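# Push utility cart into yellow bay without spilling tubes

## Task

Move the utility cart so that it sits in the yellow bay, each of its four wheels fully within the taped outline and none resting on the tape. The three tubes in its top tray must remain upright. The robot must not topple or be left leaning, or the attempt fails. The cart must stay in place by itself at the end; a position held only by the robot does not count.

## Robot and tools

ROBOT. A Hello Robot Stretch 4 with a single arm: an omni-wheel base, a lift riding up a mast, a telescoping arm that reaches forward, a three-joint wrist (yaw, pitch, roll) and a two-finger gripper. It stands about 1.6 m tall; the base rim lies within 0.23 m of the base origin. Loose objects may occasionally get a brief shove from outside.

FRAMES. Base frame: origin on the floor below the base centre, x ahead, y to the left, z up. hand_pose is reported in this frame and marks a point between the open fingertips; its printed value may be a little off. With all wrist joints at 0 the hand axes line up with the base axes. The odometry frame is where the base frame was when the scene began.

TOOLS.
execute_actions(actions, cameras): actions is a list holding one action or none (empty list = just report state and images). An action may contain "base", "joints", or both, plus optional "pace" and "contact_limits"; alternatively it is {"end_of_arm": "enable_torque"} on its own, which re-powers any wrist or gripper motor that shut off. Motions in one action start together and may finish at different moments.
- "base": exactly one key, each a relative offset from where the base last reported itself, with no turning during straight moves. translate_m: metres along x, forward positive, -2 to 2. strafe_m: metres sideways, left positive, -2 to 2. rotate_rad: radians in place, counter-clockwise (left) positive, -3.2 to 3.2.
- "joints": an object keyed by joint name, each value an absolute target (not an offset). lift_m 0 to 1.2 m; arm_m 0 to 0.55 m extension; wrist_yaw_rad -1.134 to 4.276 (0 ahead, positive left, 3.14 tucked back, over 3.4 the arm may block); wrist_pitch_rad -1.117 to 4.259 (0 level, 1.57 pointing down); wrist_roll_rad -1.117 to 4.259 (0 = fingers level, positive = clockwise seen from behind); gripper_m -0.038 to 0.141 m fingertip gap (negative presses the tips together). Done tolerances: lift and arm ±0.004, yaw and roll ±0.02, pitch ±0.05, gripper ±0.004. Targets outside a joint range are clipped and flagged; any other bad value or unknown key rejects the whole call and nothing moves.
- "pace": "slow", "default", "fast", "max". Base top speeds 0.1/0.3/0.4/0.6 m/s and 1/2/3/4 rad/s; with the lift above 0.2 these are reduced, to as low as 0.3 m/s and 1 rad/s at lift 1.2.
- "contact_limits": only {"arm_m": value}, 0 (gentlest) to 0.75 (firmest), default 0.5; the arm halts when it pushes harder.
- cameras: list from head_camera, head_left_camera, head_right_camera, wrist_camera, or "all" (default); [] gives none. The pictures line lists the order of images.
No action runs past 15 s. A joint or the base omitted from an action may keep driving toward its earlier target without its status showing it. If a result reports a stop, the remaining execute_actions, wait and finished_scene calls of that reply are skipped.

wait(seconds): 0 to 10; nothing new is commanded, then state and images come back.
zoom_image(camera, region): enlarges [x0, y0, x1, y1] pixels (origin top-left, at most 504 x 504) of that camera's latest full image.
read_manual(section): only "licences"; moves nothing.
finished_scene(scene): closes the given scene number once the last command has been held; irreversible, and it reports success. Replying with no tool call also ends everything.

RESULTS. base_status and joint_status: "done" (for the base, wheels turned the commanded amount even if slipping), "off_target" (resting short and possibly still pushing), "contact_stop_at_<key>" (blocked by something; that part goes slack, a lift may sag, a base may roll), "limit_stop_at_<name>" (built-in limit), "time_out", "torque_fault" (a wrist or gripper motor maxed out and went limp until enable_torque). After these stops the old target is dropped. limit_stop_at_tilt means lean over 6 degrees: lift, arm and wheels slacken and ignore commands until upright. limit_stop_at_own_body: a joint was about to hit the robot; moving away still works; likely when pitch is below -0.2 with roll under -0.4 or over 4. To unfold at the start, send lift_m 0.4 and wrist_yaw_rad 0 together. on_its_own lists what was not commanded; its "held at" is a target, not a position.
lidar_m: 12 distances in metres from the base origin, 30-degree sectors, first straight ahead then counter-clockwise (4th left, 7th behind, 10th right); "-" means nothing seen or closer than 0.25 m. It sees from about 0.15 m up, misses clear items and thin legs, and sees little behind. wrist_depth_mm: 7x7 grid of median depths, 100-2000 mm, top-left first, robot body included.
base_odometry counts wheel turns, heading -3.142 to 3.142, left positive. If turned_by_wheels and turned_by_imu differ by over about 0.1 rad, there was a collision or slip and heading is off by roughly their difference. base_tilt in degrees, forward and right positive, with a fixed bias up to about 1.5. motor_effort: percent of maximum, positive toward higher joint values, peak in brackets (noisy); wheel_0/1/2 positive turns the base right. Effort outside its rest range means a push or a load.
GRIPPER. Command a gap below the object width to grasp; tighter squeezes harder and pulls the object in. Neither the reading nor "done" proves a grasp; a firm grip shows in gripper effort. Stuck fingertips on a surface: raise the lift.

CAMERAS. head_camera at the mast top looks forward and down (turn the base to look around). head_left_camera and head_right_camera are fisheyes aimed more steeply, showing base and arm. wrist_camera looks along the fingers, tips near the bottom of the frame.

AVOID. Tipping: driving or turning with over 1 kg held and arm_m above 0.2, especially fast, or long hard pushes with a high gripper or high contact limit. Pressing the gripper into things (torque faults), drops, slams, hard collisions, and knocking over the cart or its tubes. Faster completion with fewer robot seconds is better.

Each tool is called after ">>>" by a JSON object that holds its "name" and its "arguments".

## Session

>>> {"name": "execute_actions", "arguments": {"actions": []}}

Scene clock: 0.00 s.
base_odometry: x=+0.000 y=+0.000 heading=+0.000 (m, m, rad; odometry frame)
turned_by_wheels: +0.000 (rad since the last result)
turned_by_imu: +0.000 (rad since the last result)
base_tilt: forward=+0.4 right=+0.8 (deg)
lidar_m: 1.98 1.75 1.66 1.72 0.70 0.65 0.67 0.92 2.06 2.15 0.93 0.75
base_status: not commanded
joint_positions: lift_m=+0.211 arm_m=+0.002 wrist_yaw_rad=+3.196 wrist_pitch_rad=-0.008 wrist_roll_rad=-0.007 gripper_m=+0.057
joint_status: not commanded
motor_effort: lift_m=+19 arm_m=-1 wrist_yaw_rad=-1 wrist_pitch_rad=-7 wrist_roll_rad=+1 gripper_m=-3 wheel_0=+0 wheel_1=+0 wheel_2=+0 (%)
hand_pose: x=-0.1195 y=+0.0717 z=+0.3917 quat_wxyz=(-0.027, +0.004, -0.004, +1.000) (m; base frame)
wrist_depth_mm: - 138 138 1008 991 946 878 / - - 136 1366 1430 1336 1229 / - 111 136 1708 1576 1397 1229 / 138 134 160 1708 1537 1366 1229 / 212 - - 1756 1537 1366 1229 / 221 1499 198 1499 1430 1336 1229 / 224 904 1025 155 960 1138 1160
pictures: head_camera, head_left_camera, head_right_camera, wrist_camera
Images, in order (width x height): head_camera 420x560, head_left_camera 420x672, head_right_camera 420x672, wrist_camera 616x392.

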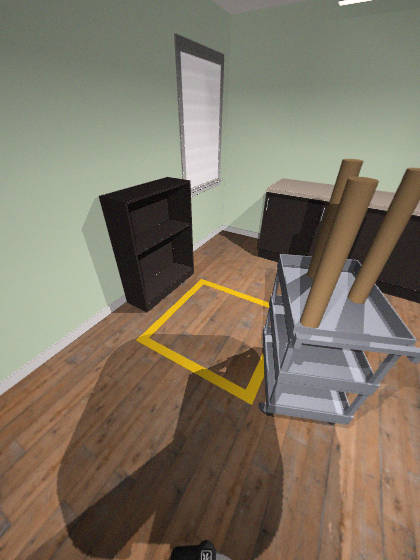

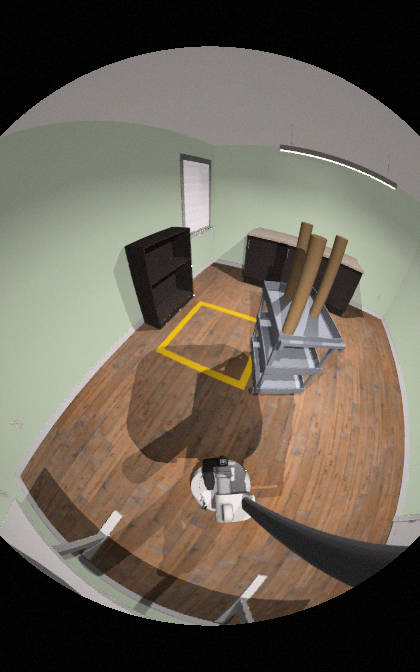

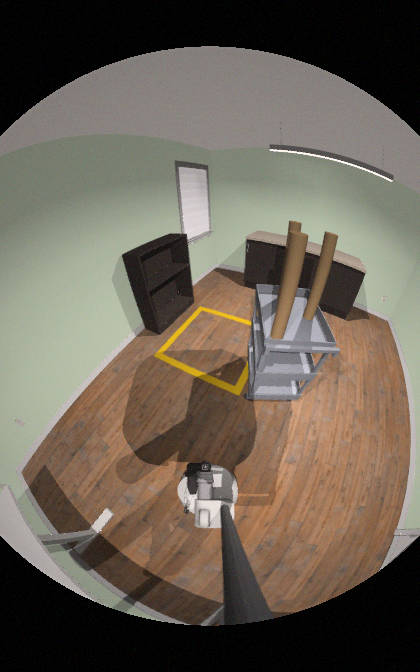

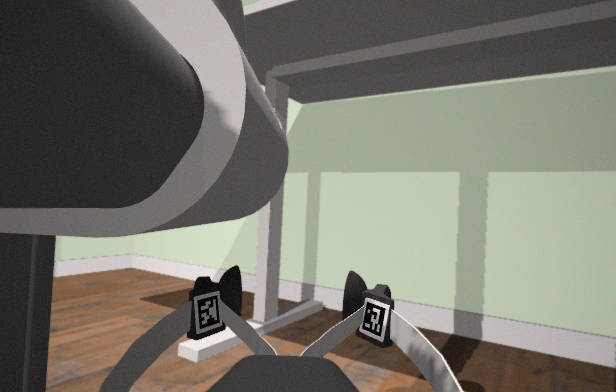

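>>> {"name": "execute_actions", "arguments": {"actions": [{"base":{"rotate_rad":-0.6},"joints":{"lift_m":0.677,"wrist_yaw_rad":0,"gripper_m":0.08}}], "cameras": ["head_camera","head_left_camera"]}}

>>> {"name": "zoom_image", "arguments": {"camera": "head_camera", "region": [0,220,320,500]}}

Scene clock: 6.17 s.
base_odometry: x=+0.000 y=+0.000 heading=-0.600 (m, m, rad; odometry frame)
turned_by_wheels: -0.600 (rad since the last result)
turned_by_imu: -0.588 (rad since the last result)
base_tilt: forward=+0.5 right=+0.7 (deg)
lidar_m: 0.75 1.15 1.80 1.66 1.70 0.72 0.65 0.67 0.89 2.06 2.11 0.99
base_status: done
joint_positions: lift_m=+0.677 arm_m=+0.002 wrist_yaw_rad=+0.000 wrist_pitch_rad=-0.008 wrist_roll_rad=-0.007 gripper_m=+0.080
joint_status: all done
motor_effort: lift_m=+21(27) arm_m=-1(1) wrist_yaw_rad=+2(4) wrist_pitch_rad=-8(7) wrist_roll_rad=+1(0) gripper_m=-1(0) wheel_0=+1(6) wheel_1=+1(7) wheel_2=+2(8) (%)
hand_pose: x=+0.4618 y=-0.0873 z=+0.8573 quat_wxyz=(+1.000, -0.004, -0.004, +0.000) (m; base frame)
wrist_depth_mm: - - 715 - - - - / - - - - - - - / - - 683 - - - - / - - 683 - - - - / - 1098 615 683 - - - / - - 213 - 215 - - / 1983 574 1008 151 1983 - -
pictures: head_camera, head_left_camera
Images, in order (width x height): head_camera 420x560, head_left_camera 420x672.

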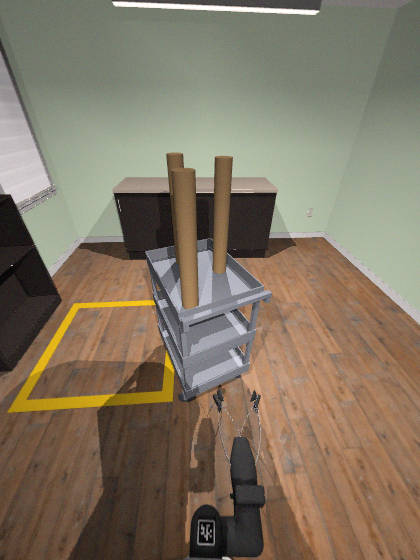

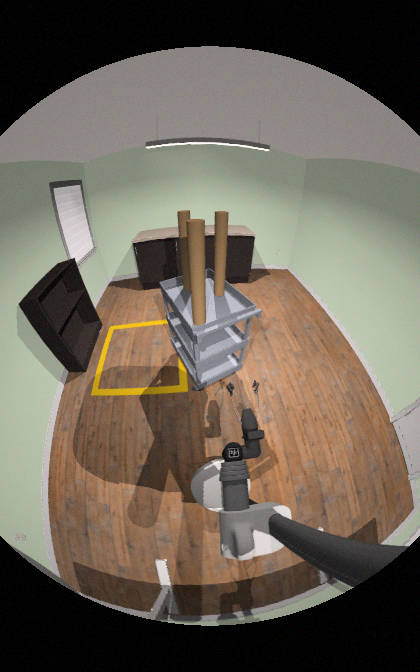

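Region (0, 220, 320, 500) of head_camera's 420x560 image, scaled by 1.575, with more detail than that image has; it fills the top 441 rows of this view, and the rest is white.

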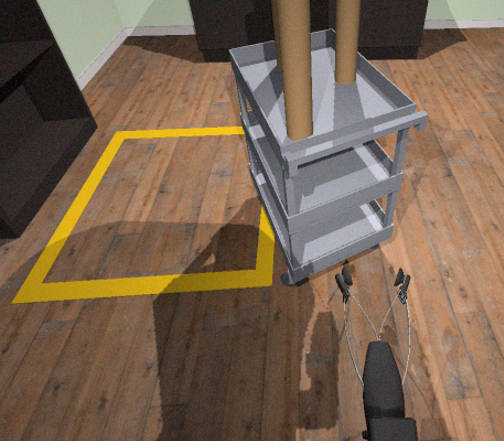

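>>> {"name": "execute_actions", "arguments": {"actions": [{"base":{"rotate_rad":1.6},"joints":{"wrist_roll_rad":1.57},"pace":"fast"}], "cameras": []}}

>>> {"name": "execute_actions", "arguments": {"actions": [{"base":{"translate_m":-0.8},"joints":{"arm_m":0.5,"wrist_yaw_rad":-1.13},"pace":"fast"}], "cameras": []}}

>>> {"name": "execute_actions", "arguments": {"actions": [{"base":{"strafe_m":-0.42}}]}}

Scene clock: 28.53 s.
base_odometry: x=+0.000 y=+0.000 heading=+1.000 (m, m, rad; odometry frame)
turned_by_wheels: +1.600 (rad since the last result)
turned_by_imu: +1.576 (rad since the last result)
base_tilt: forward=+0.5 right=+0.8 (deg)
lidar_m: 1.66 1.72 0.69 0.64 0.66 0.89 2.06 2.14 0.96 0.75 1.32 1.77
base_status: done
joint_positions: lift_m=+0.677 arm_m=+0.002 wrist_yaw_rad=+0.000 wrist_pitch_rad=-0.008 wrist_roll_rad=+1.570 gripper_m=+0.080
joint_status: all done
motor_effort: lift_m=+20(21) arm_m=-1(1) wrist_yaw_rad=+2(0) wrist_pitch_rad=-7(7) wrist_roll_rad=+1(5) gripper_m=-4(4) wheel_0=-2(7) wheel_1=-1(8) wheel_2=-2(9) (%)
hand_pose: x=+0.4618 y=-0.0873 z=+0.8574 quat_wxyz=(+0.707, +0.707, -0.003, +0.003) (m; base frame)
wrist_depth_mm: 1464 1464 1499 1499 1499 1537 1229 / 1430 1464 1464 1464 1537 1499 1229 / 1430 1464 1430 1499 1499 1537 1205 / 1397 1430 1430 1464 1464 1464 1205 / 1430 1430 1430 1464 1430 1499 1182 / 1397 1397 213 1430 214 1464 1182 / 1397 1397 1430 150 1430 1397 1160
pictures: none
No camera images: the call's "cameras" was empty. Leave "cameras" out to get every camera's image.

Scene clock: 31.87 s.
base_odometry: x=-0.432 y=-0.673 heading=+1.000 (m, m, rad; odometry frame)
turned_by_wheels: +0.000 (rad since the last result)
turned_by_imu: -0.001 (rad since the last result)
base_tilt: forward=+0.5 right=+0.9 (deg)
lidar_m: 2.46 0.92 0.64 0.59 1.42 1.34 1.25 1.30 1.71 2.69 1.06 1.13
base_status: done
joint_positions: lift_m=+0.677 arm_m=+0.499 wrist_yaw_rad=-1.130 wrist_pitch_rad=-0.008 wrist_roll_rad=+1.570 gripper_m=+0.080
joint_status: all done
motor_effort: lift_m=+20(20) arm_m=+5(6) wrist_yaw_rad=+4(6) wrist_pitch_rad=-7(7) wrist_roll_rad=-1(2) gripper_m=-2(2) wheel_0=+0(6) wheel_1=+0(7) wheel_2=-1(12) (%)
hand_pose: x=+0.7141 y=-0.2982 z=+0.8574 quat_wxyz=(+0.599, +0.596, -0.381, -0.376) (m; base frame)
wrist_depth_mm: - - - - - 809 946 / - - - 1078 1366 991 1008 / - - 1281 778 1366 976 1025 / - - - 842 1397 798 946 / - - - - - 1708 1205 / - - 213 - 214 1708 1160 / - - - 150 - 1499 1182
pictures: none
No camera images: the call's "cameras" was empty. Leave "cameras" out to get every camera's image.

Scene clock: 34.60 s.
base_odometry: x=-0.079 y=-0.900 heading=+1.000 (m, m, rad; odometry frame)
turned_by_wheels: +0.000 (rad since the last result)
turned_by_imu: +0.001 (rad since the last result)
base_tilt: forward=+0.6 right=+0.8 (deg)
lidar_m: 2.50 1.55 1.09 1.02 1.85 1.30 1.24 1.29 1.69 2.28 0.70 0.71
base_status: done
joint_positions: lift_m=+0.677 arm_m=+0.499 wrist_yaw_rad=-1.130 wrist_pitch_rad=-0.008 wrist_roll_rad=+1.570 gripper_m=+0.080
joint_status: not commanded
motor_effort: lift_m=+19(20) arm_m=+4(5) wrist_yaw_rad=+5(1) wrist_pitch_rad=-7(7) wrist_roll_rad=+0(0) gripper_m=+1(1) wheel_0=-2(9) wheel_1=+0(8) wheel_2=+0(2) (%)
hand_pose: x=+0.7142 y=-0.2982 z=+0.8574 quat_wxyz=(+0.599, +0.596, -0.381, -0.376) (m; base frame)
wrist_depth_mm: - - - 402 430 1499 427 / 676 - - 402 - 732 549 / - - - 399 1025 788 535 / - 866 878 399 1025 768 535 / 469 484 496 399 1025 759 535 / - 459 213 394 214 699 521 / - - - 150 404 544 413
pictures: head_camera, head_left_camera, head_right_camera, wrist_camera
Images, in order (width x height): head_camera 420x560, head_left_camera 420x672, head_right_camera 420x672, wrist_camera 616x392.

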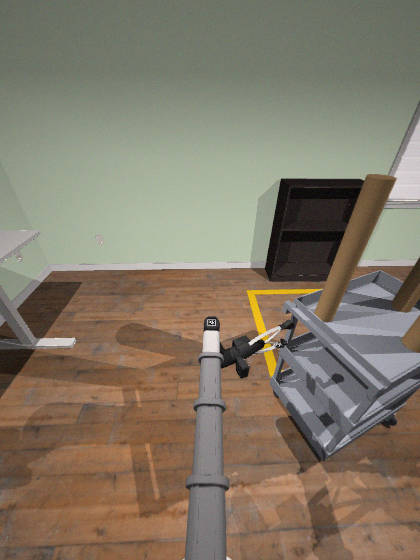

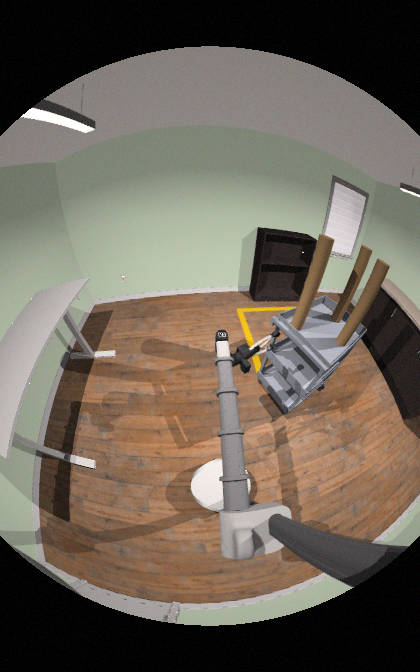

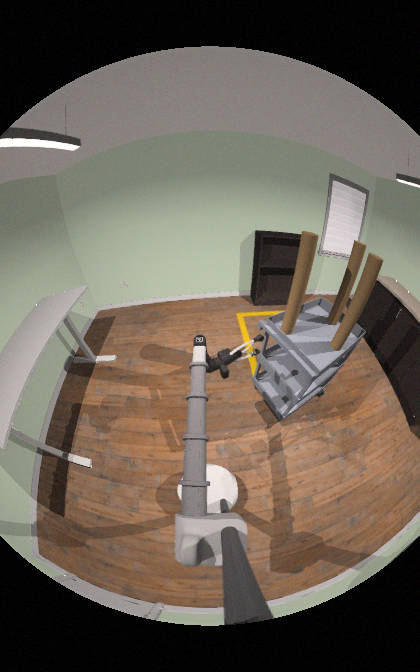

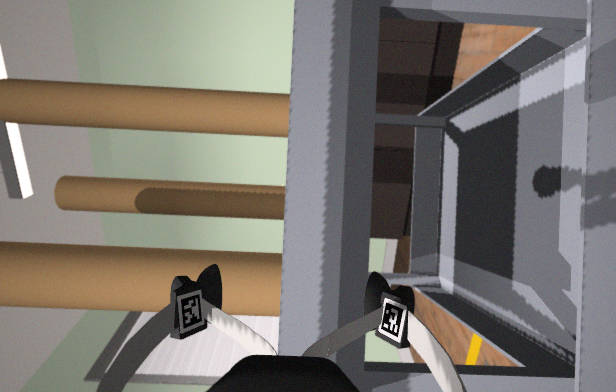

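>>> {"name": "execute_actions", "arguments": {"actions": [{"base":{"strafe_m":-0.133}}], "cameras": ["wrist_camera"]}}

>>> {"name": "execute_actions", "arguments": {"actions": [{"joints":{"gripper_m":-0.015}}], "cameras": ["wrist_camera"]}}

Scene clock: 40.43 s.
base_odometry: x=+0.033 y=-0.972 heading=+0.999 (m, m, rad; odometry frame)
turned_by_wheels: +0.000 (rad since the last result)
turned_by_imu: +0.001 (rad since the last result)
base_tilt: forward=+0.5 right=+0.8 (deg)
lidar_m: 0.88 1.77 1.24 1.16 1.88 1.34 1.24 1.27 1.67 2.14 0.82 0.60
base_status: done
joint_positions: lift_m=+0.677 arm_m=+0.499 wrist_yaw_rad=-1.130 wrist_pitch_rad=-0.008 wrist_roll_rad=+1.570 gripper_m=+0.080
joint_status: not commanded
motor_effort: lift_m=+20(20) arm_m=+5(4) wrist_yaw_rad=+4(2) wrist_pitch_rad=-6(7) wrist_roll_rad=+0(0) gripper_m=-1(2) wheel_0=-2(8) wheel_1=+1(9) wheel_2=+0(0) (%)
hand_pose: x=+0.7142 y=-0.2982 z=+0.8574 quat_wxyz=(+0.599, +0.596, -0.381, -0.376) (m; base frame)
wrist_depth_mm: - - - 279 281 1576 1118 / - - - 279 281 1808 508 / 564 559 559 217 278 759 544 / - - - 216 278 768 535 / - - - 277 277 750 530 / - - 212 276 214 750 525 / 334 338 340 151 277 647 521
pictures: wrist_camera
Images, in order (width x height): wrist_camera 616x392.

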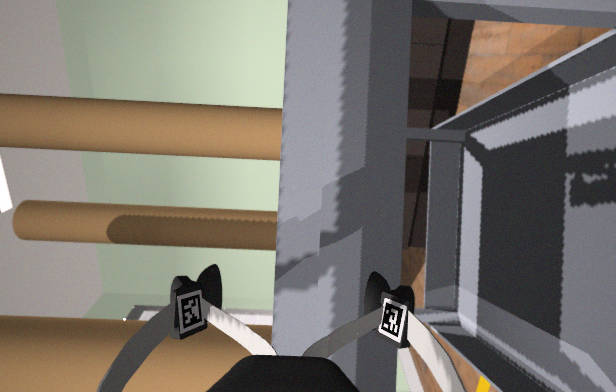

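Scene clock: 42.13 s.
base_odometry: x=+0.033 y=-0.972 heading=+0.999 (m, m, rad; odometry frame)
turned_by_wheels: +0.000 (rad since the last result)
turned_by_imu: +0.000 (rad since the last result)
base_tilt: forward=+0.5 right=+0.7 (deg)
lidar_m: 0.87 1.78 1.25 1.15 1.87 1.32 1.24 1.27 1.67 2.13 0.83 0.62
base_status: not commanded
joint_positions: lift_m=+0.677 arm_m=+0.499 wrist_yaw_rad=-1.128 wrist_pitch_rad=-0.006 wrist_roll_rad=+1.570 gripper_m=-0.014
joint_status: all done
motor_effort: lift_m=+20(20) arm_m=+4(4) wrist_yaw_rad=-3(10) wrist_pitch_rad=-11(12) wrist_roll_rad=-1(0) gripper_m=-21(25) wheel_0=-6(6) wheel_1=+0(0) wheel_2=-1(1) (%)
hand_pose: x=+0.7148 y=-0.2981 z=+0.8570 quat_wxyz=(+0.599, +0.596, -0.380, -0.376) (m; base frame)
wrist_depth_mm: - - - 271 272 1661 1118 / - - - 210 272 1708 508 / 549 554 554 208 272 759 539 / - - - 210 271 750 535 / - - - 268 270 750 525 / - - 188 208 270 741 521 / 330 327 336 206 267 615 517
pictures: wrist_camera
Images, in order (width x height): wrist_camera 616x392.

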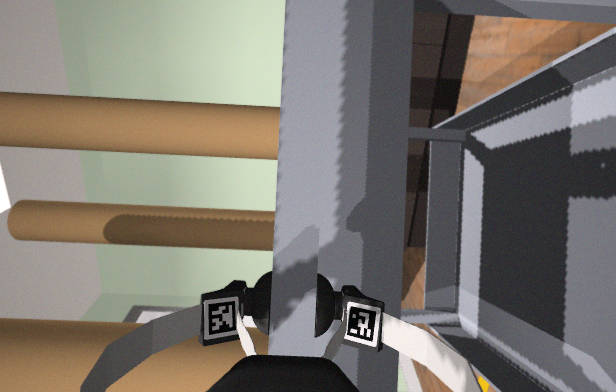

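>>> {"name": "execute_actions", "arguments": {"actions": [{"base":{"translate_m":-0.13},"pace":"slow"}], "cameras": []}}

>>> {"name": "execute_actions", "arguments": {"actions": [{"base":{"strafe_m":-0.124},"joints":{"arm_m":0.39,"wrist_yaw_rad":-0.9},"pace":"slow"}], "cameras": ["head_camera","wrist_camera"]}}

Scene clock: 50.10 s.
base_odometry: x=-0.037 y=-1.081 heading=+0.999 (m, m, rad; odometry frame)
turned_by_wheels: +0.000 (rad since the last result)
turned_by_imu: +0.002 (rad since the last result)
base_tilt: forward=+0.4 right=+0.9 (deg)
lidar_m: 0.83 1.79 1.23 1.17 1.67 1.19 1.11 1.13 1.48 2.15 1.00 0.65
base_status: done
joint_positions: lift_m=+0.677 arm_m=+0.499 wrist_yaw_rad=-1.125 wrist_pitch_rad=-0.007 wrist_roll_rad=+1.570 gripper_m=-0.014
joint_status: not commanded
motor_effort: lift_m=+20(20) arm_m=+3(4) wrist_yaw_rad=-13(17) wrist_pitch_rad=-10(11) wrist_roll_rad=-1(0) gripper_m=-18(22) wheel_0=-4(9) wheel_1=-1(5) wheel_2=+3(8) (%)
hand_pose: x=+0.7159 y=-0.2980 z=+0.8570 quat_wxyz=(+0.600, +0.597, -0.379, -0.375) (m; base frame)
wrist_depth_mm: - - - 301 309 320 320 / - - - 293 301 1756 500 / 580 - - 227 294 778 530 / - - 597 220 285 768 535 / 732 750 - 271 277 759 525 / - - 187 205 270 750 521 / 334 160 340 204 260 647 521
pictures: none
No camera images: the call's "cameras" was empty. Leave "cameras" out to get every camera's image.

Scene clock: 52.50 s.
base_odometry: x=+0.067 y=-1.148 heading=+1.000 (m, m, rad; odometry frame)
turned_by_wheels: +0.001 (rad since the last result)
turned_by_imu: +0.002 (rad since the last result)
base_tilt: forward=+0.5 right=+0.7 (deg)
lidar_m: 0.76 1.96 1.36 1.29 1.67 1.18 1.10 1.13 1.47 2.02 2.09 0.64
base_status: done
joint_positions: lift_m=+0.677 arm_m=+0.391 wrist_yaw_rad=-0.898 wrist_pitch_rad=-0.007 wrist_roll_rad=+1.570 gripper_m=-0.014
joint_status: all done
motor_effort: lift_m=+20(20) arm_m=-5(7) wrist_yaw_rad=-6(60) wrist_pitch_rad=-8(10) wrist_roll_rad=-1(0) gripper_m=-17(25) wheel_0=+6(13) wheel_1=+0(8) wheel_2=+5(7) (%)
hand_pose: x=+0.6733 y=-0.2801 z=+0.8572 quat_wxyz=(+0.638, +0.636, -0.309, -0.305) (m; base frame)
wrist_depth_mm: - - - 283 283 319 312 / - - - 219 282 1756 508 / 559 554 559 214 277 723 535 / - - - 212 274 768 535 / 732 741 750 268 271 759 525 / - - 187 206 268 741 525 / - 160 - 204 264 621 517
pictures: head_camera, wrist_camera
Images, in order (width x height): head_camera 420x560, wrist_camera 616x392.

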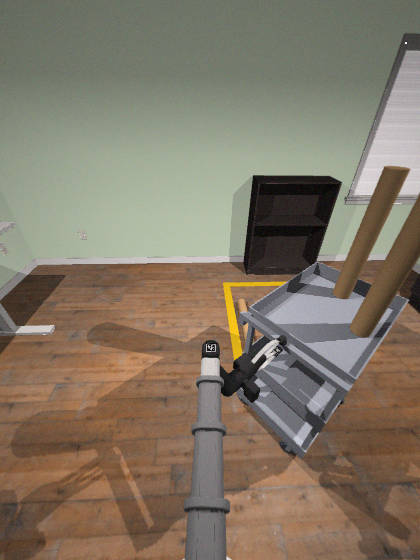

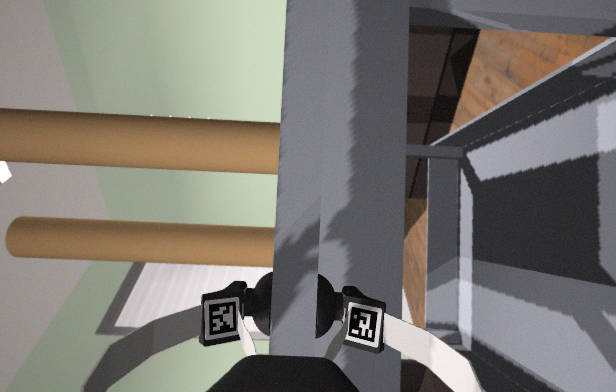

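>>> {"name": "execute_actions", "arguments": {"actions": [{"joints":{"gripper_m":0.08}}], "cameras": []}}

>>> {"name": "execute_actions", "arguments": {"actions": [{"base":{"strafe_m":0.55}}], "cameras": []}}

>>> {"name": "execute_actions", "arguments": {"actions": [{"base":{"translate_m":0.7},"joints":{"arm_m":0,"wrist_yaw_rad":0,"wrist_roll_rad":0}}]}}

Scene clock: 58.93 s.
base_odometry: x=+0.067 y=-1.148 heading=+0.999 (m, m, rad; odometry frame)
turned_by_wheels: +0.000 (rad since the last result)
turned_by_imu: +0.001 (rad since the last result)
base_tilt: forward=+0.5 right=+0.9 (deg)
lidar_m: 0.77 1.94 1.38 1.28 1.66 1.19 1.09 1.13 1.50 2.02 2.11 0.65
base_status: not commanded
joint_positions: lift_m=+0.677 arm_m=+0.391 wrist_yaw_rad=-0.900 wrist_pitch_rad=-0.008 wrist_roll_rad=+1.570 gripper_m=+0.080
joint_status: all done
motor_effort: lift_m=+20(20) arm_m=-4(5) wrist_yaw_rad=+0(4) wrist_pitch_rad=-8(9) wrist_roll_rad=+1(1) gripper_m=-2(18) wheel_0=+2(5) wheel_1=+0(0) wheel_2=+2(4) (%)
hand_pose: x=+0.6726 y=-0.2803 z=+0.8573 quat_wxyz=(+0.638, +0.635, -0.310, -0.305) (m; base frame)
wrist_depth_mm: - - - 289 289 315 307 / - - - 282 287 1708 508 / 554 559 569 220 283 715 535 / - - - 217 279 768 539 / 732 741 732 272 276 759 535 / - - 213 267 214 750 525 / - - - 150 270 647 521
pictures: none
No camera images: the call's "cameras" was empty. Leave "cameras" out to get every camera's image.

Scene clock: 62.10 s.
base_odometry: x=-0.396 y=-0.851 heading=+0.999 (m, m, rad; odometry frame)
turned_by_wheels: +0.000 (rad since the last result)
turned_by_imu: +0.001 (rad since the last result)
base_tilt: forward=+0.5 right=+0.9 (deg)
lidar_m: 2.61 1.12 0.78 0.72 1.55 1.20 1.11 1.18 1.53 2.58 1.04 1.03
base_status: done
joint_positions: lift_m=+0.677 arm_m=+0.391 wrist_yaw_rad=-0.900 wrist_pitch_rad=-0.008 wrist_roll_rad=+1.570 gripper_m=+0.080
joint_status: not commanded
motor_effort: lift_m=+19(20) arm_m=-4(4) wrist_yaw_rad=+0(0) wrist_pitch_rad=-8(8) wrist_roll_rad=+0(0) gripper_m=-2(1) wheel_0=+1(9) wheel_1=-1(10) wheel_2=+0(2) (%)
hand_pose: x=+0.6725 y=-0.2803 z=+0.8573 quat_wxyz=(+0.638, +0.635, -0.310, -0.305) (m; base frame)
wrist_depth_mm: - 1008 1008 715 - 732 991 / - - - 1042 1336 723 1025 / - - - 699 1205 707 976 / - - - - - 1281 1098 / - - - - - 1708 1118 / - - 212 - 214 1618 1138 / - - - 151 - 1430 1160
pictures: none
No camera images: the call's "cameras" was empty. Leave "cameras" out to get every camera's image.

Scene clock: 65.90 s.
base_odometry: x=-0.017 y=-0.262 heading=+1.000 (m, m, rad; odometry frame)
turned_by_wheels: +0.000 (rad since the last result)
turned_by_imu: +0.003 (rad since the last result)
base_tilt: forward=+0.4 right=+0.7 (deg)
lidar_m: 1.91 1.19 0.83 0.75 0.78 1.94 1.85 1.87 2.47 0.69 0.80 1.90
base_status: done
joint_positions: lift_m=+0.677 arm_m=+0.003 wrist_yaw_rad=+0.000 wrist_pitch_rad=-0.008 wrist_roll_rad=+0.000 gripper_m=+0.080
joint_status: all done
joint sent to its limit — the command would take arm_m past its lower limit, so that joint was sent only as far as its limit.
motor_effort: lift_m=+19(19) arm_m=-5(5) wrist_yaw_rad=+1(9) wrist_pitch_rad=-7(8) wrist_roll_rad=-1(8) gripper_m=+0(0) wheel_0=+2(5) wheel_1=+2(6) wheel_2=+2(10) (%)
hand_pose: x=+0.4624 y=-0.0874 z=+0.8574 quat_wxyz=(+1.000, +0.000, -0.004, +0.000) (m; base frame)
wrist_depth_mm: 1708 1618 1756 1756 1708 1756 1863 / 1661 1661 1708 1756 1708 1756 1808 / 1618 1618 1661 1708 1756 1756 1863 / 1661 1618 1661 1708 1708 1756 1708 / 1576 1618 1618 1708 1708 1756 1661 / 1618 1661 213 1661 216 1756 1708 / 1661 1618 1708 151 1708 1661 1708
pictures: head_camera, head_left_camera, head_right_camera, wrist_camera
Images, in order (width x height): head_camera 420x560, head_left_camera 420x672, head_right_camera 420x672, wrist_camera 616x392.

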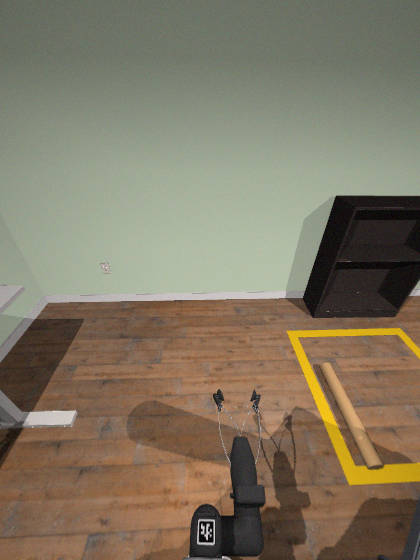

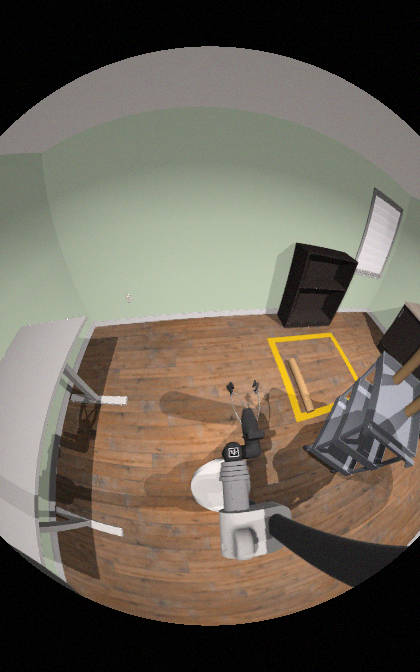

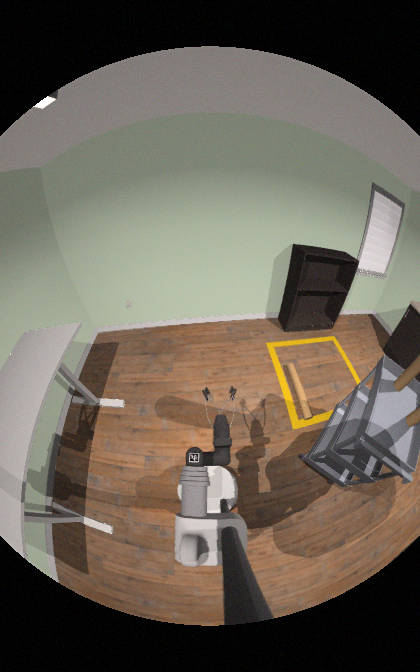

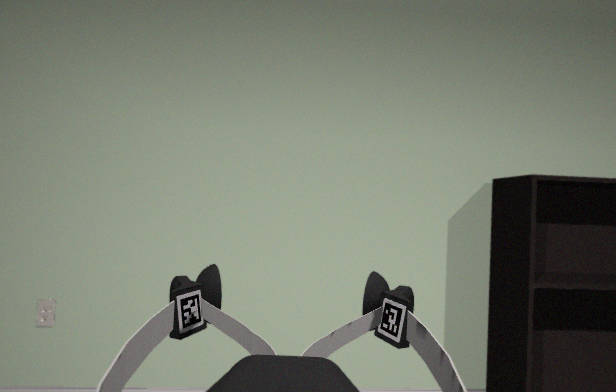

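>>> {"name": "execute_actions", "arguments": {"actions": [{"base":{"translate_m":0.82},"joints":{"wrist_yaw_rad":1.57,"wrist_pitch_rad":1.57,"gripper_m":0.13,"lift_m":0.4},"pace":"fast"}], "cameras": []}}

>>> {"name": "execute_actions", "arguments": {"actions": [{"base":{"rotate_rad":-1.6},"joints":{"arm_m":0.3},"pace":"fast"}], "cameras": []}}

>>> {"name": "execute_actions", "arguments": {"actions": [{"base":{"translate_m":0.33},"joints":{"lift_m":0.3}}], "cameras": ["head_camera","wrist_camera"]}}

Scene clock: 83.50 s.
base_odometry: x=+0.426 y=+0.428 heading=+1.000 (m, m, rad; odometry frame)
turned_by_wheels: +0.000 (rad since the last result)
turned_by_imu: +0.004 (rad since the last result)
base_tilt: forward=+0.3 right=+0.8 (deg)
lidar_m: 1.08 1.12 1.44 0.82 0.86 1.11 2.65 0.98 0.98 1.18 1.28 1.15
base_status: done
joint_positions: lift_m=+0.400 arm_m=+0.003 wrist_yaw_rad=+1.570 wrist_pitch_rad=+1.570 wrist_roll_rad=+0.000 gripper_m=+0.130
joint_status: all done
motor_effort: lift_m=+17(15) arm_m=-4(5) wrist_yaw_rad=+1(9) wrist_pitch_rad=+0(3) wrist_roll_rad=-1(1) gripper_m=-2(1) wheel_0=-1(7) wheel_1=-1(9) wheel_2=+3(13) (%)
hand_pose: x=+0.2612 y=+0.0001 z=+0.2899 quat_wxyz=(+0.501, -0.499, +0.500, +0.500) (m; base frame)
wrist_depth_mm: 304 512 521 521 521 530 530 / 301 309 517 521 517 525 525 / 300 301 469 517 521 525 535 / 298 298 319 517 521 525 525 / 298 300 319 521 521 521 525 / 297 210 300 517 216 525 525 / 296 297 306 144 512 517 525
pictures: none
No camera images: the call's "cameras" was empty. Leave "cameras" out to get every camera's image.

Scene clock: 85.23 s.
base_odometry: x=+0.426 y=+0.428 heading=-0.601 (m, m, rad; odometry frame)
turned_by_wheels: -1.600 (rad since the last result)
turned_by_imu: -1.574 (rad since the last result)
base_tilt: forward=+0.6 right=+0.7 (deg)
lidar_m: 1.14 1.28 1.18 1.07 1.10 1.41 0.81 0.82 1.06 2.65 2.71 0.98
base_status: done
joint_positions: lift_m=+0.400 arm_m=+0.299 wrist_yaw_rad=+1.570 wrist_pitch_rad=+1.570 wrist_roll_rad=+0.000 gripper_m=+0.130
joint_status: all done
motor_effort: lift_m=+18(18) arm_m=+5(5) wrist_yaw_rad=+2(3) wrist_pitch_rad=+0(1) wrist_roll_rad=-2(0) gripper_m=+4(1) wheel_0=-1(10) wheel_1=+0(10) wheel_2=-3(10) (%)
hand_pose: x=+0.5575 y=+0.0001 z=+0.2898 quat_wxyz=(+0.500, -0.500, +0.500, +0.500) (m; base frame)
wrist_depth_mm: 517 517 521 521 521 525 445 / 512 512 521 517 517 521 449 / 508 517 512 521 521 521 445 / 508 512 512 521 521 517 449 / 508 512 508 512 521 521 449 / 508 210 512 512 216 517 442 / 504 508 508 144 508 517 445
pictures: none
No camera images: the call's "cameras" was empty. Leave "cameras" out to get every camera's image.

Scene clock: 87.80 s.
base_odometry: x=+0.699 y=+0.242 heading=-0.600 (m, m, rad; odometry frame)
turned_by_wheels: +0.000 (rad since the last result)
turned_by_imu: +0.002 (rad since the last result)
base_tilt: forward=+0.6 right=+0.8 (deg)
lidar_m: 0.87 1.28 1.06 1.11 1.14 1.47 1.14 1.18 1.50 2.63 0.74 0.73
base_status: done
joint_positions: lift_m=+0.300 arm_m=+0.299 wrist_yaw_rad=+1.570 wrist_pitch_rad=+1.570 wrist_roll_rad=+0.000 gripper_m=+0.130
joint_status: all done
motor_effort: lift_m=+17(16) arm_m=+5(5) wrist_yaw_rad=+1(0) wrist_pitch_rad=+0(0) wrist_roll_rad=+0(1) gripper_m=-3(0) wheel_0=+0(6) wheel_1=+1(7) wheel_2=+1(9) (%)
hand_pose: x=+0.5575 y=+0.0001 z=+0.1899 quat_wxyz=(+0.500, -0.500, +0.500, +0.500) (m; base frame)
wrist_depth_mm: 415 415 418 347 424 424 427 / 413 415 415 343 418 421 421 / 413 415 415 342 418 424 421 / 413 413 415 340 415 418 418 / 413 410 413 340 418 418 421 / 407 210 413 334 216 421 415 / 410 407 413 144 418 413 421
pictures: head_camera, wrist_camera
Images, in order (width x height): head_camera 420x560, wrist_camera 616x392.

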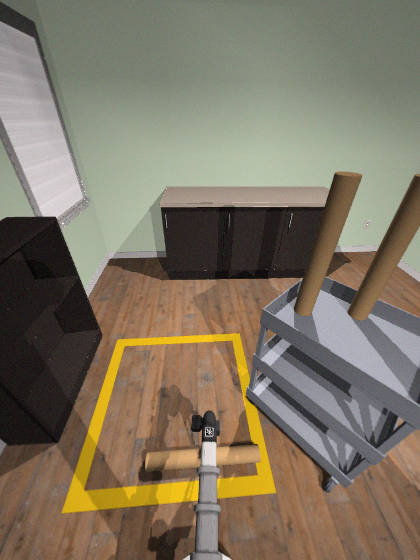

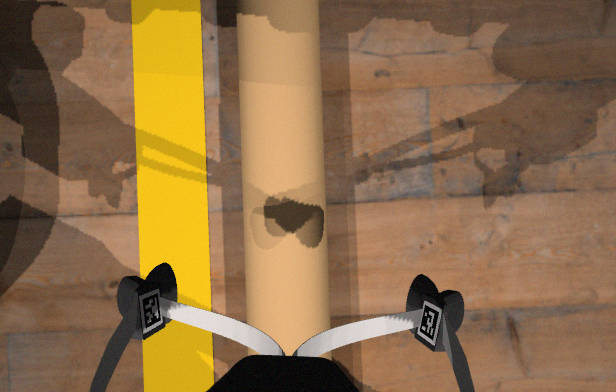

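>>> {"name": "execute_actions", "arguments": {"actions": [{"joints":{"lift_m":0.163,"arm_m":0.293}}], "cameras": ["wrist_camera"]}}

>>> {"name": "execute_actions", "arguments": {"actions": [{"joints":{"gripper_m":0.03}}], "cameras": ["wrist_camera"]}}

>>> {"name": "execute_actions", "arguments": {"actions": [{"joints":{"lift_m":0.6}}], "cameras": ["wrist_camera","head_camera"]}}

Scene clock: 96.30 s.
base_odometry: x=+0.699 y=+0.242 heading=-0.600 (m, m, rad; odometry frame)
turned_by_wheels: +0.000 (rad since the last result)
turned_by_imu: +0.002 (rad since the last result)
base_tilt: forward=+0.5 right=+0.8 (deg)
lidar_m: 0.86 1.28 1.04 1.11 1.13 1.47 1.14 1.17 1.52 2.63 0.73 0.74
base_status: not commanded
joint_positions: lift_m=+0.163 arm_m=+0.294 wrist_yaw_rad=+1.570 wrist_pitch_rad=+1.570 wrist_roll_rad=+0.000 gripper_m=+0.130
joint_status: all done
motor_effort: lift_m=+17(19) arm_m=-5(4) wrist_yaw_rad=+1(4) wrist_pitch_rad=+0(0) wrist_roll_rad=+0(0) gripper_m=+1(1) wheel_0=+0(0) wheel_1=+1(1) wheel_2=+1(1) (%)
hand_pose: x=+0.5522 y=+0.0001 z=+0.0529 quat_wxyz=(+0.500, -0.500, +0.500, +0.500) (m; base frame)
wrist_depth_mm: 278 278 211 202 281 285 285 / 276 278 212 202 282 282 285 / 276 277 214 200 279 283 281 / 276 276 215 199 281 282 283 / 274 274 218 198 279 281 282 / 274 210 200 197 216 281 281 / 273 273 276 144 279 279 281
pictures: wrist_camera
Images, in order (width x height): wrist_camera 616x392.

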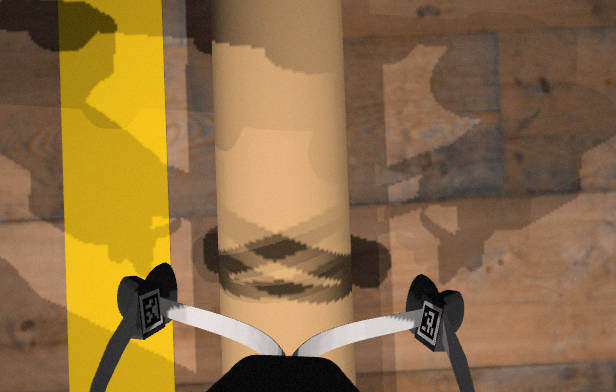

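Scene clock: 98.23 s.
base_odometry: x=+0.699 y=+0.242 heading=-0.600 (m, m, rad; odometry frame)
turned_by_wheels: +0.000 (rad since the last result)
turned_by_imu: +0.001 (rad since the last result)
base_tilt: forward=+0.4 right=+0.8 (deg)
lidar_m: 0.88 1.30 1.07 1.11 1.14 1.48 1.14 1.17 1.52 2.63 0.74 0.73
base_status: not commanded
joint_positions: lift_m=+0.163 arm_m=+0.294 wrist_yaw_rad=+1.570 wrist_pitch_rad=+1.570 wrist_roll_rad=+0.000 gripper_m=+0.031
joint_status: all done
motor_effort: lift_m=+17(17) arm_m=-5(5) wrist_yaw_rad=-1(1) wrist_pitch_rad=+0(0) wrist_roll_rad=+2(2) gripper_m=-26(23) wheel_0=+0(0) wheel_1=+1(1) wheel_2=+1(1) (%)
hand_pose: x=+0.5522 y=+0.0002 z=+0.0528 quat_wxyz=(+0.500, -0.500, +0.500, +0.500) (m; base frame)
wrist_depth_mm: 277 278 279 198 281 283 283 / 277 277 279 196 281 281 283 / 277 277 278 196 281 282 282 / 273 277 277 196 279 281 282 / 276 274 276 196 278 279 279 / 274 274 201 195 208 279 279 / 272 273 276 193 277 278 279
pictures: wrist_camera
Images, in order (width x height): wrist_camera 616x392.

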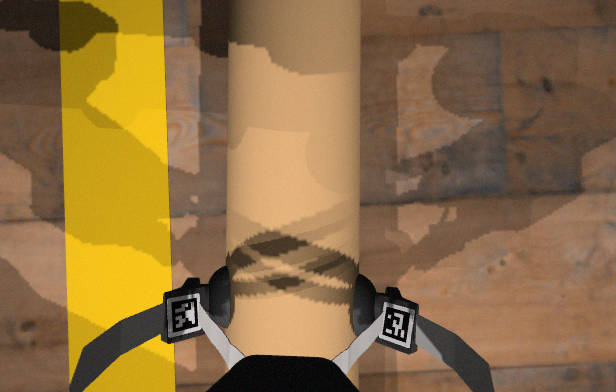

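Scene clock: 100.97 s.
base_odometry: x=+0.699 y=+0.242 heading=-0.600 (m, m, rad; odometry frame)
turned_by_wheels: +0.000 (rad since the last result)
turned_by_imu: +0.001 (rad since the last result)
base_tilt: forward=+0.5 right=+0.8 (deg)
lidar_m: 0.89 1.27 1.07 1.11 1.13 1.47 1.15 1.15 1.51 2.63 0.72 0.74
base_status: not commanded
joint_positions: lift_m=+0.600 arm_m=+0.294 wrist_yaw_rad=+1.570 wrist_pitch_rad=+1.570 wrist_roll_rad=+0.000 gripper_m=+0.030
joint_status: all done
motor_effort: lift_m=+21(27) arm_m=-5(5) wrist_yaw_rad=+1(0) wrist_pitch_rad=+0(0) wrist_roll_rad=+1(1) gripper_m=-4(31) wheel_0=+0(0) wheel_1=+1(1) wheel_2=+1(1) (%)
hand_pose: x=+0.5522 y=+0.0002 z=+0.4895 quat_wxyz=(+0.500, -0.500, +0.500, +0.500) (m; base frame)
wrist_depth_mm: 707 715 715 732 741 723 732 / 715 715 715 668 723 732 723 / 574 707 715 715 732 723 732 / 521 715 715 707 723 732 732 / 517 715 732 654 715 723 723 / 585 707 193 640 723 732 723 / 707 707 707 634 723 723 723
pictures: head_camera, wrist_camera
Images, in order (width x height): head_camera 420x560, wrist_camera 616x392.

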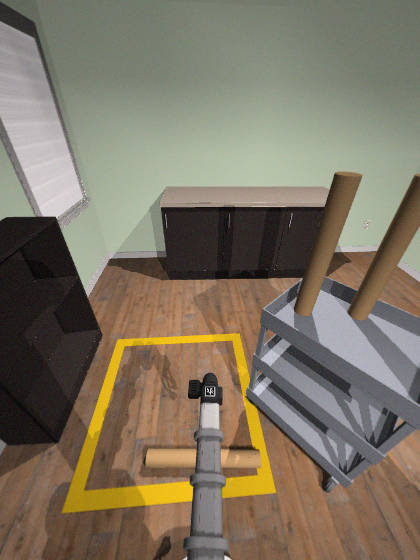

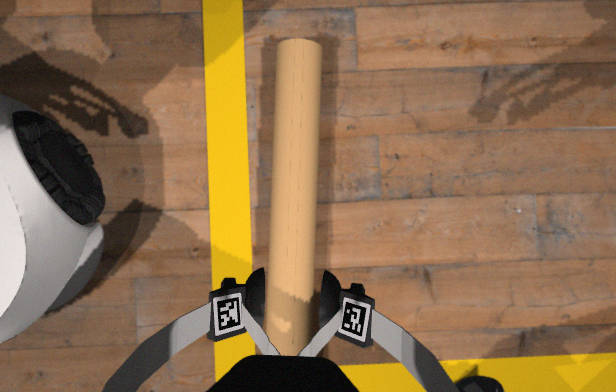

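>>> {"name": "execute_actions", "arguments": {"actions": [{"joints":{"lift_m":0.3,"gripper_m":0.135},"pace":"fast"}], "cameras": []}}

>>> {"name": "execute_actions", "arguments": {"actions": [{"joints":{"lift_m":0.142}}], "cameras": ["wrist_camera"]}}

>>> {"name": "execute_actions", "arguments": {"actions": [{"joints":{"gripper_m":0.03}}], "cameras": ["wrist_camera"]}}

>>> {"name": "execute_actions", "arguments": {"actions": [{"joints":{"lift_m":0.25},"pace":"slow"}], "cameras": ["wrist_camera"]}}

Scene clock: 109.13 s.
base_odometry: x=+0.699 y=+0.242 heading=-0.600 (m, m, rad; odometry frame)
turned_by_wheels: +0.000 (rad since the last result)
turned_by_imu: +0.002 (rad since the last result)
base_tilt: forward=+0.4 right=+0.7 (deg)
lidar_m: 0.89 1.30 1.07 1.11 1.13 1.47 1.15 1.16 1.51 2.63 0.74 0.74
base_status: not commanded
joint_positions: lift_m=+0.300 arm_m=+0.294 wrist_yaw_rad=+1.570 wrist_pitch_rad=+1.570 wrist_roll_rad=+0.000 gripper_m=+0.135
joint_status: all done
motor_effort: lift_m=+17(21) arm_m=-5(5) wrist_yaw_rad=+0(1) wrist_pitch_rad=+0(0) wrist_roll_rad=+2(2) gripper_m=+2(2) wheel_0=+0(0) wheel_1=+1(1) wheel_2=+1(1) (%)
hand_pose: x=+0.5521 y=+0.0002 z=+0.1899 quat_wxyz=(+0.500, -0.500, +0.500, +0.500) (m; base frame)
wrist_depth_mm: 415 418 418 340 421 424 424 / 413 415 415 340 418 421 421 / 410 415 415 338 418 421 424 / 410 413 418 338 418 421 421 / 410 413 413 338 418 415 421 / 410 202 353 336 221 418 421 / 407 410 407 146 413 418 418
pictures: none
No camera images: the call's "cameras" was empty. Leave "cameras" out to get every camera's image.

Scene clock: 110.87 s.
base_odometry: x=+0.699 y=+0.242 heading=-0.600 (m, m, rad; odometry frame)
turned_by_wheels: +0.000 (rad since the last result)
turned_by_imu: +0.001 (rad since the last result)
base_tilt: forward=+0.5 right=+0.9 (deg)
lidar_m: 0.88 1.29 1.07 1.11 1.14 1.46 1.15 1.16 1.49 2.63 0.74 0.73
base_status: not commanded
joint_positions: lift_m=+0.142 arm_m=+0.294 wrist_yaw_rad=+1.570 wrist_pitch_rad=+1.570 wrist_roll_rad=+0.000 gripper_m=+0.135
joint_status: all done
motor_effort: lift_m=+16(20) arm_m=-5(5) wrist_yaw_rad=+1(1) wrist_pitch_rad=+0(0) wrist_roll_rad=+2(2) gripper_m=-1(0) wheel_0=+0(0) wheel_1=+1(1) wheel_2=+2(1) (%)
hand_pose: x=+0.5521 y=+0.0002 z=+0.0319 quat_wxyz=(+0.500, -0.500, +0.500, +0.500) (m; base frame)
wrist_depth_mm: 257 257 190 179 260 262 263 / 256 256 188 179 260 262 263 / 254 257 186 179 259 260 263 / 254 255 185 179 259 262 262 / 254 255 182 179 258 260 260 / 254 202 178 179 221 258 259 / 252 253 186 146 257 258 259
pictures: wrist_camera
Images, in order (width x height): wrist_camera 616x392.

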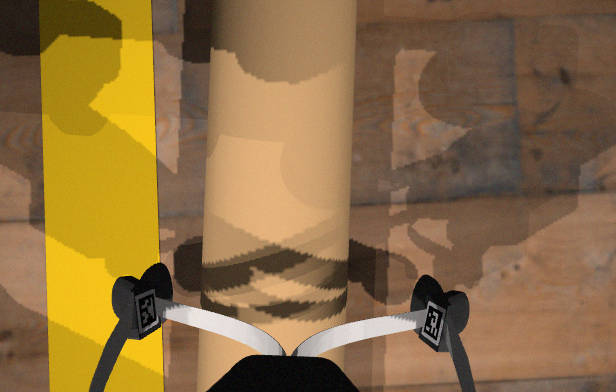

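Scene clock: 112.87 s.
base_odometry: x=+0.699 y=+0.242 heading=-0.600 (m, m, rad; odometry frame)
turned_by_wheels: +0.000 (rad since the last result)
turned_by_imu: +0.001 (rad since the last result)
base_tilt: forward=+0.5 right=+0.7 (deg)
lidar_m: 2.19 1.30 1.06 1.11 1.13 1.47 1.14 1.16 1.50 2.63 0.73 0.57
base_status: not commanded
joint_positions: lift_m=+0.142 arm_m=+0.294 wrist_yaw_rad=+1.570 wrist_pitch_rad=+1.570 wrist_roll_rad=+0.000 gripper_m=+0.030
joint_status: all done
motor_effort: lift_m=+18(18) arm_m=-5(5) wrist_yaw_rad=-2(1) wrist_pitch_rad=+0(1) wrist_roll_rad=+1(3) gripper_m=-22(19) wheel_0=+0(0) wheel_1=+1(1) wheel_2=+1(2) (%)
hand_pose: x=+0.5521 y=+0.0001 z=+0.0318 quat_wxyz=(+0.500, -0.500, +0.500, +0.500) (m; base frame)
wrist_depth_mm: 255 255 257 168 259 260 263 / 255 256 257 167 259 259 260 / 253 254 256 165 259 260 262 / 254 254 186 164 259 258 259 / 253 254 181 163 257 258 259 / 253 253 175 161 190 257 260 / 252 253 213 159 255 256 257
pictures: wrist_camera
Images, in order (width x height): wrist_camera 616x392.

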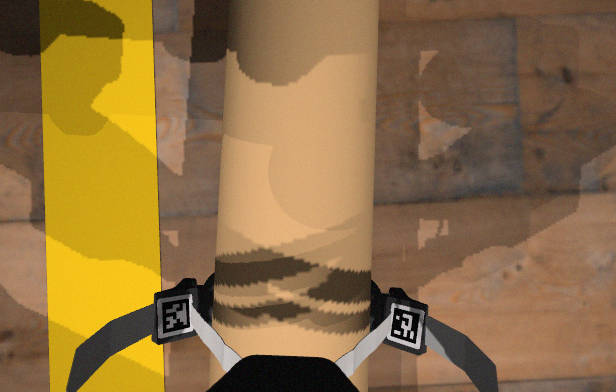

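Scene clock: 114.63 s.
base_odometry: x=+0.699 y=+0.242 heading=-0.600 (m, m, rad; odometry frame)
turned_by_wheels: +0.000 (rad since the last result)
turned_by_imu: +0.001 (rad since the last result)
base_tilt: forward=+0.4 right=+0.7 (deg)
lidar_m: 0.51 0.54 1.06 1.11 1.14 1.46 1.14 1.16 1.49 2.63 0.73 0.53
base_status: not commanded
joint_positions: lift_m=+0.250 arm_m=+0.294 wrist_yaw_rad=+1.570 wrist_pitch_rad=+1.570 wrist_roll_rad=+0.000 gripper_m=+0.030
joint_status: all done
motor_effort: lift_m=+23(23) arm_m=-5(5) wrist_yaw_rad=+0(2) wrist_pitch_rad=+0(0) wrist_roll_rad=+2(0) gripper_m=-21(25) wheel_0=+0(0) wheel_1=+1(1) wheel_2=+1(2) (%)
hand_pose: x=+0.5521 y=+0.0001 z=+0.1394 quat_wxyz=(+0.500, -0.500, +0.500, +0.500) (m; base frame)
wrist_depth_mm: 362 364 364 168 370 370 370 / 366 362 364 167 368 370 370 / 362 362 364 165 366 370 368 / 359 362 187 164 366 370 366 / 359 359 181 162 366 366 368 / 359 359 175 161 190 366 366 / 359 359 266 159 364 364 366
pictures: wrist_camera
Images, in order (width x height): wrist_camera 616x392.

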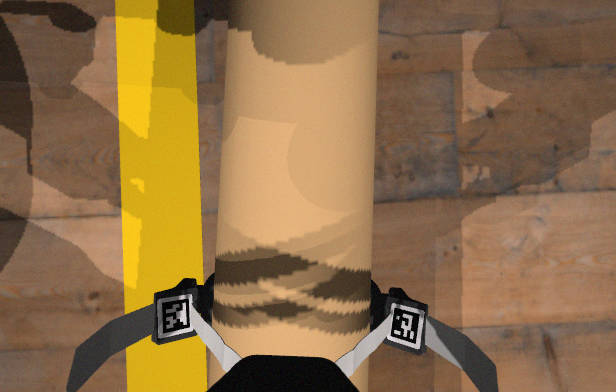

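>>> {"name": "execute_actions", "arguments": {"actions": [{"joints":{"lift_m":0.5,"arm_m":0.2}}], "cameras": []}}

>>> {"name": "execute_actions", "arguments": {"actions": [{"joints":{"lift_m":1.08,"wrist_pitch_rad":-0.05,"wrist_roll_rad":-0.045}}]}}

Scene clock: 121.43 s.
base_odometry: x=+0.699 y=+0.242 heading=-0.600 (m, m, rad; odometry frame)
turned_by_wheels: +0.000 (rad since the last result)
turned_by_imu: +0.002 (rad since the last result)
base_tilt: forward=+0.5 right=+0.8 (deg)
lidar_m: 0.42 0.42 1.07 1.11 1.12 1.45 1.14 1.17 1.51 2.63 0.73 0.42
base_status: not commanded
joint_positions: lift_m=+0.500 arm_m=+0.201 wrist_yaw_rad=+1.570 wrist_pitch_rad=+1.570 wrist_roll_rad=+0.000 gripper_m=+0.030
joint_status: all done
motor_effort: lift_m=+23(27) arm_m=-5(5) wrist_yaw_rad=+1(1) wrist_pitch_rad=+0(1) wrist_roll_rad=+1(2) gripper_m=-20(20) wheel_0=+0(0) wheel_1=+1(1) wheel_2=+1(1) (%)
hand_pose: x=+0.4591 y=+0.0001 z=+0.3894 quat_wxyz=(+0.500, -0.500, +0.500, +0.500) (m; base frame)
wrist_depth_mm: 615 621 621 169 621 634 627 / 615 621 621 167 627 627 627 / 430 615 621 165 621 615 627 / 402 609 187 164 621 627 621 / 397 615 181 163 621 609 621 / 402 500 176 161 190 615 615 / 603 603 392 158 609 609 615
pictures: none
No camera images: the call's "cameras" was empty. Leave "cameras" out to get every camera's image.

Scene clock: 124.67 s.
base_odometry: x=+0.699 y=+0.242 heading=-0.600 (m, m, rad; odometry frame)
turned_by_wheels: +0.000 (rad since the last result)
turned_by_imu: +0.001 (rad since the last result)
base_tilt: forward=+0.4 right=+0.7 (deg)
lidar_m: 0.46 0.44 0.57 1.11 1.13 1.46 1.15 1.18 1.52 2.62 0.73 0.74
base_status: not commanded
joint_positions: lift_m=+1.080 arm_m=+0.201 wrist_yaw_rad=+1.570 wrist_pitch_rad=-0.043 wrist_roll_rad=-0.045 gripper_m=+0.030
joint_status: all done
motor_effort: lift_m=+22(22) arm_m=-5(5) wrist_yaw_rad=+1(0) wrist_pitch_rad=-21(27) wrist_roll_rad=+0(3) gripper_m=-19(22) wheel_0=+0(0) wheel_1=+1(1) wheel_2=+1(1) (%)
hand_pose: x=+0.4594 y=+0.2882 z=+1.2703 quat_wxyz=(+0.707, -0.001, -0.031, +0.706) (m; base frame)
wrist_depth_mm: 1060 1078 1118 256 1182 1229 1255 / 1060 1078 1098 230 1160 1205 1229 / 1042 1078 1078 208 1160 1182 1205 / 1060 1078 1078 189 1160 1182 1205 / 1042 1042 1078 174 1118 1160 1182 / 1042 1008 174 162 189 1160 1182 / 1025 1025 159 150 1078 831 1138
pictures: head_camera, head_left_camera, head_right_camera, wrist_camera
Images, in order (width x height): head_camera 420x560, head_left_camera 420x672, head_right_camera 420x672, wrist_camera 616x392.

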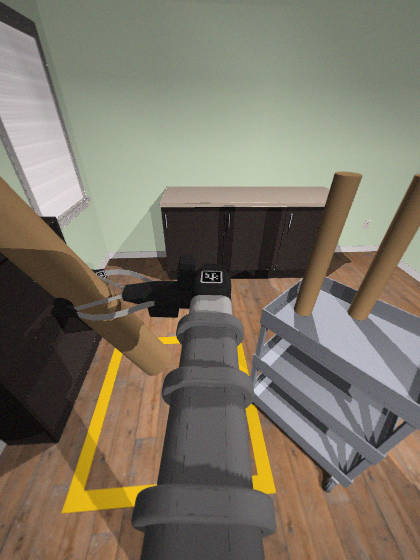

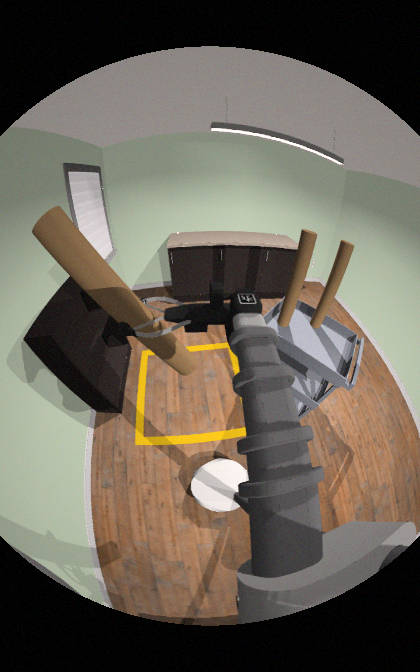

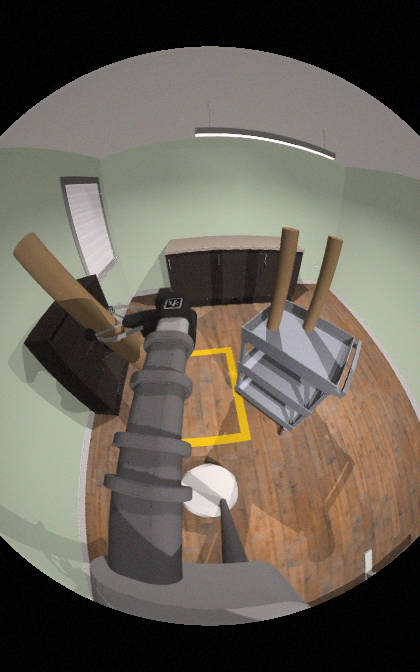

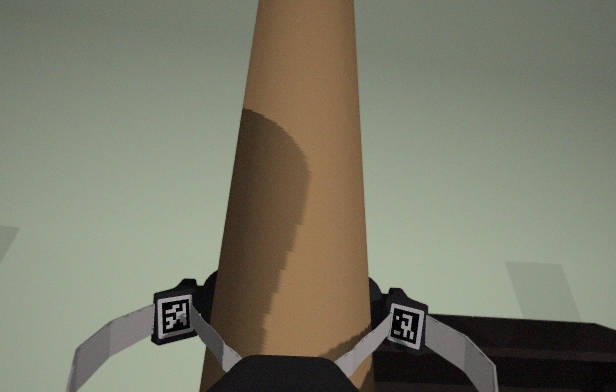

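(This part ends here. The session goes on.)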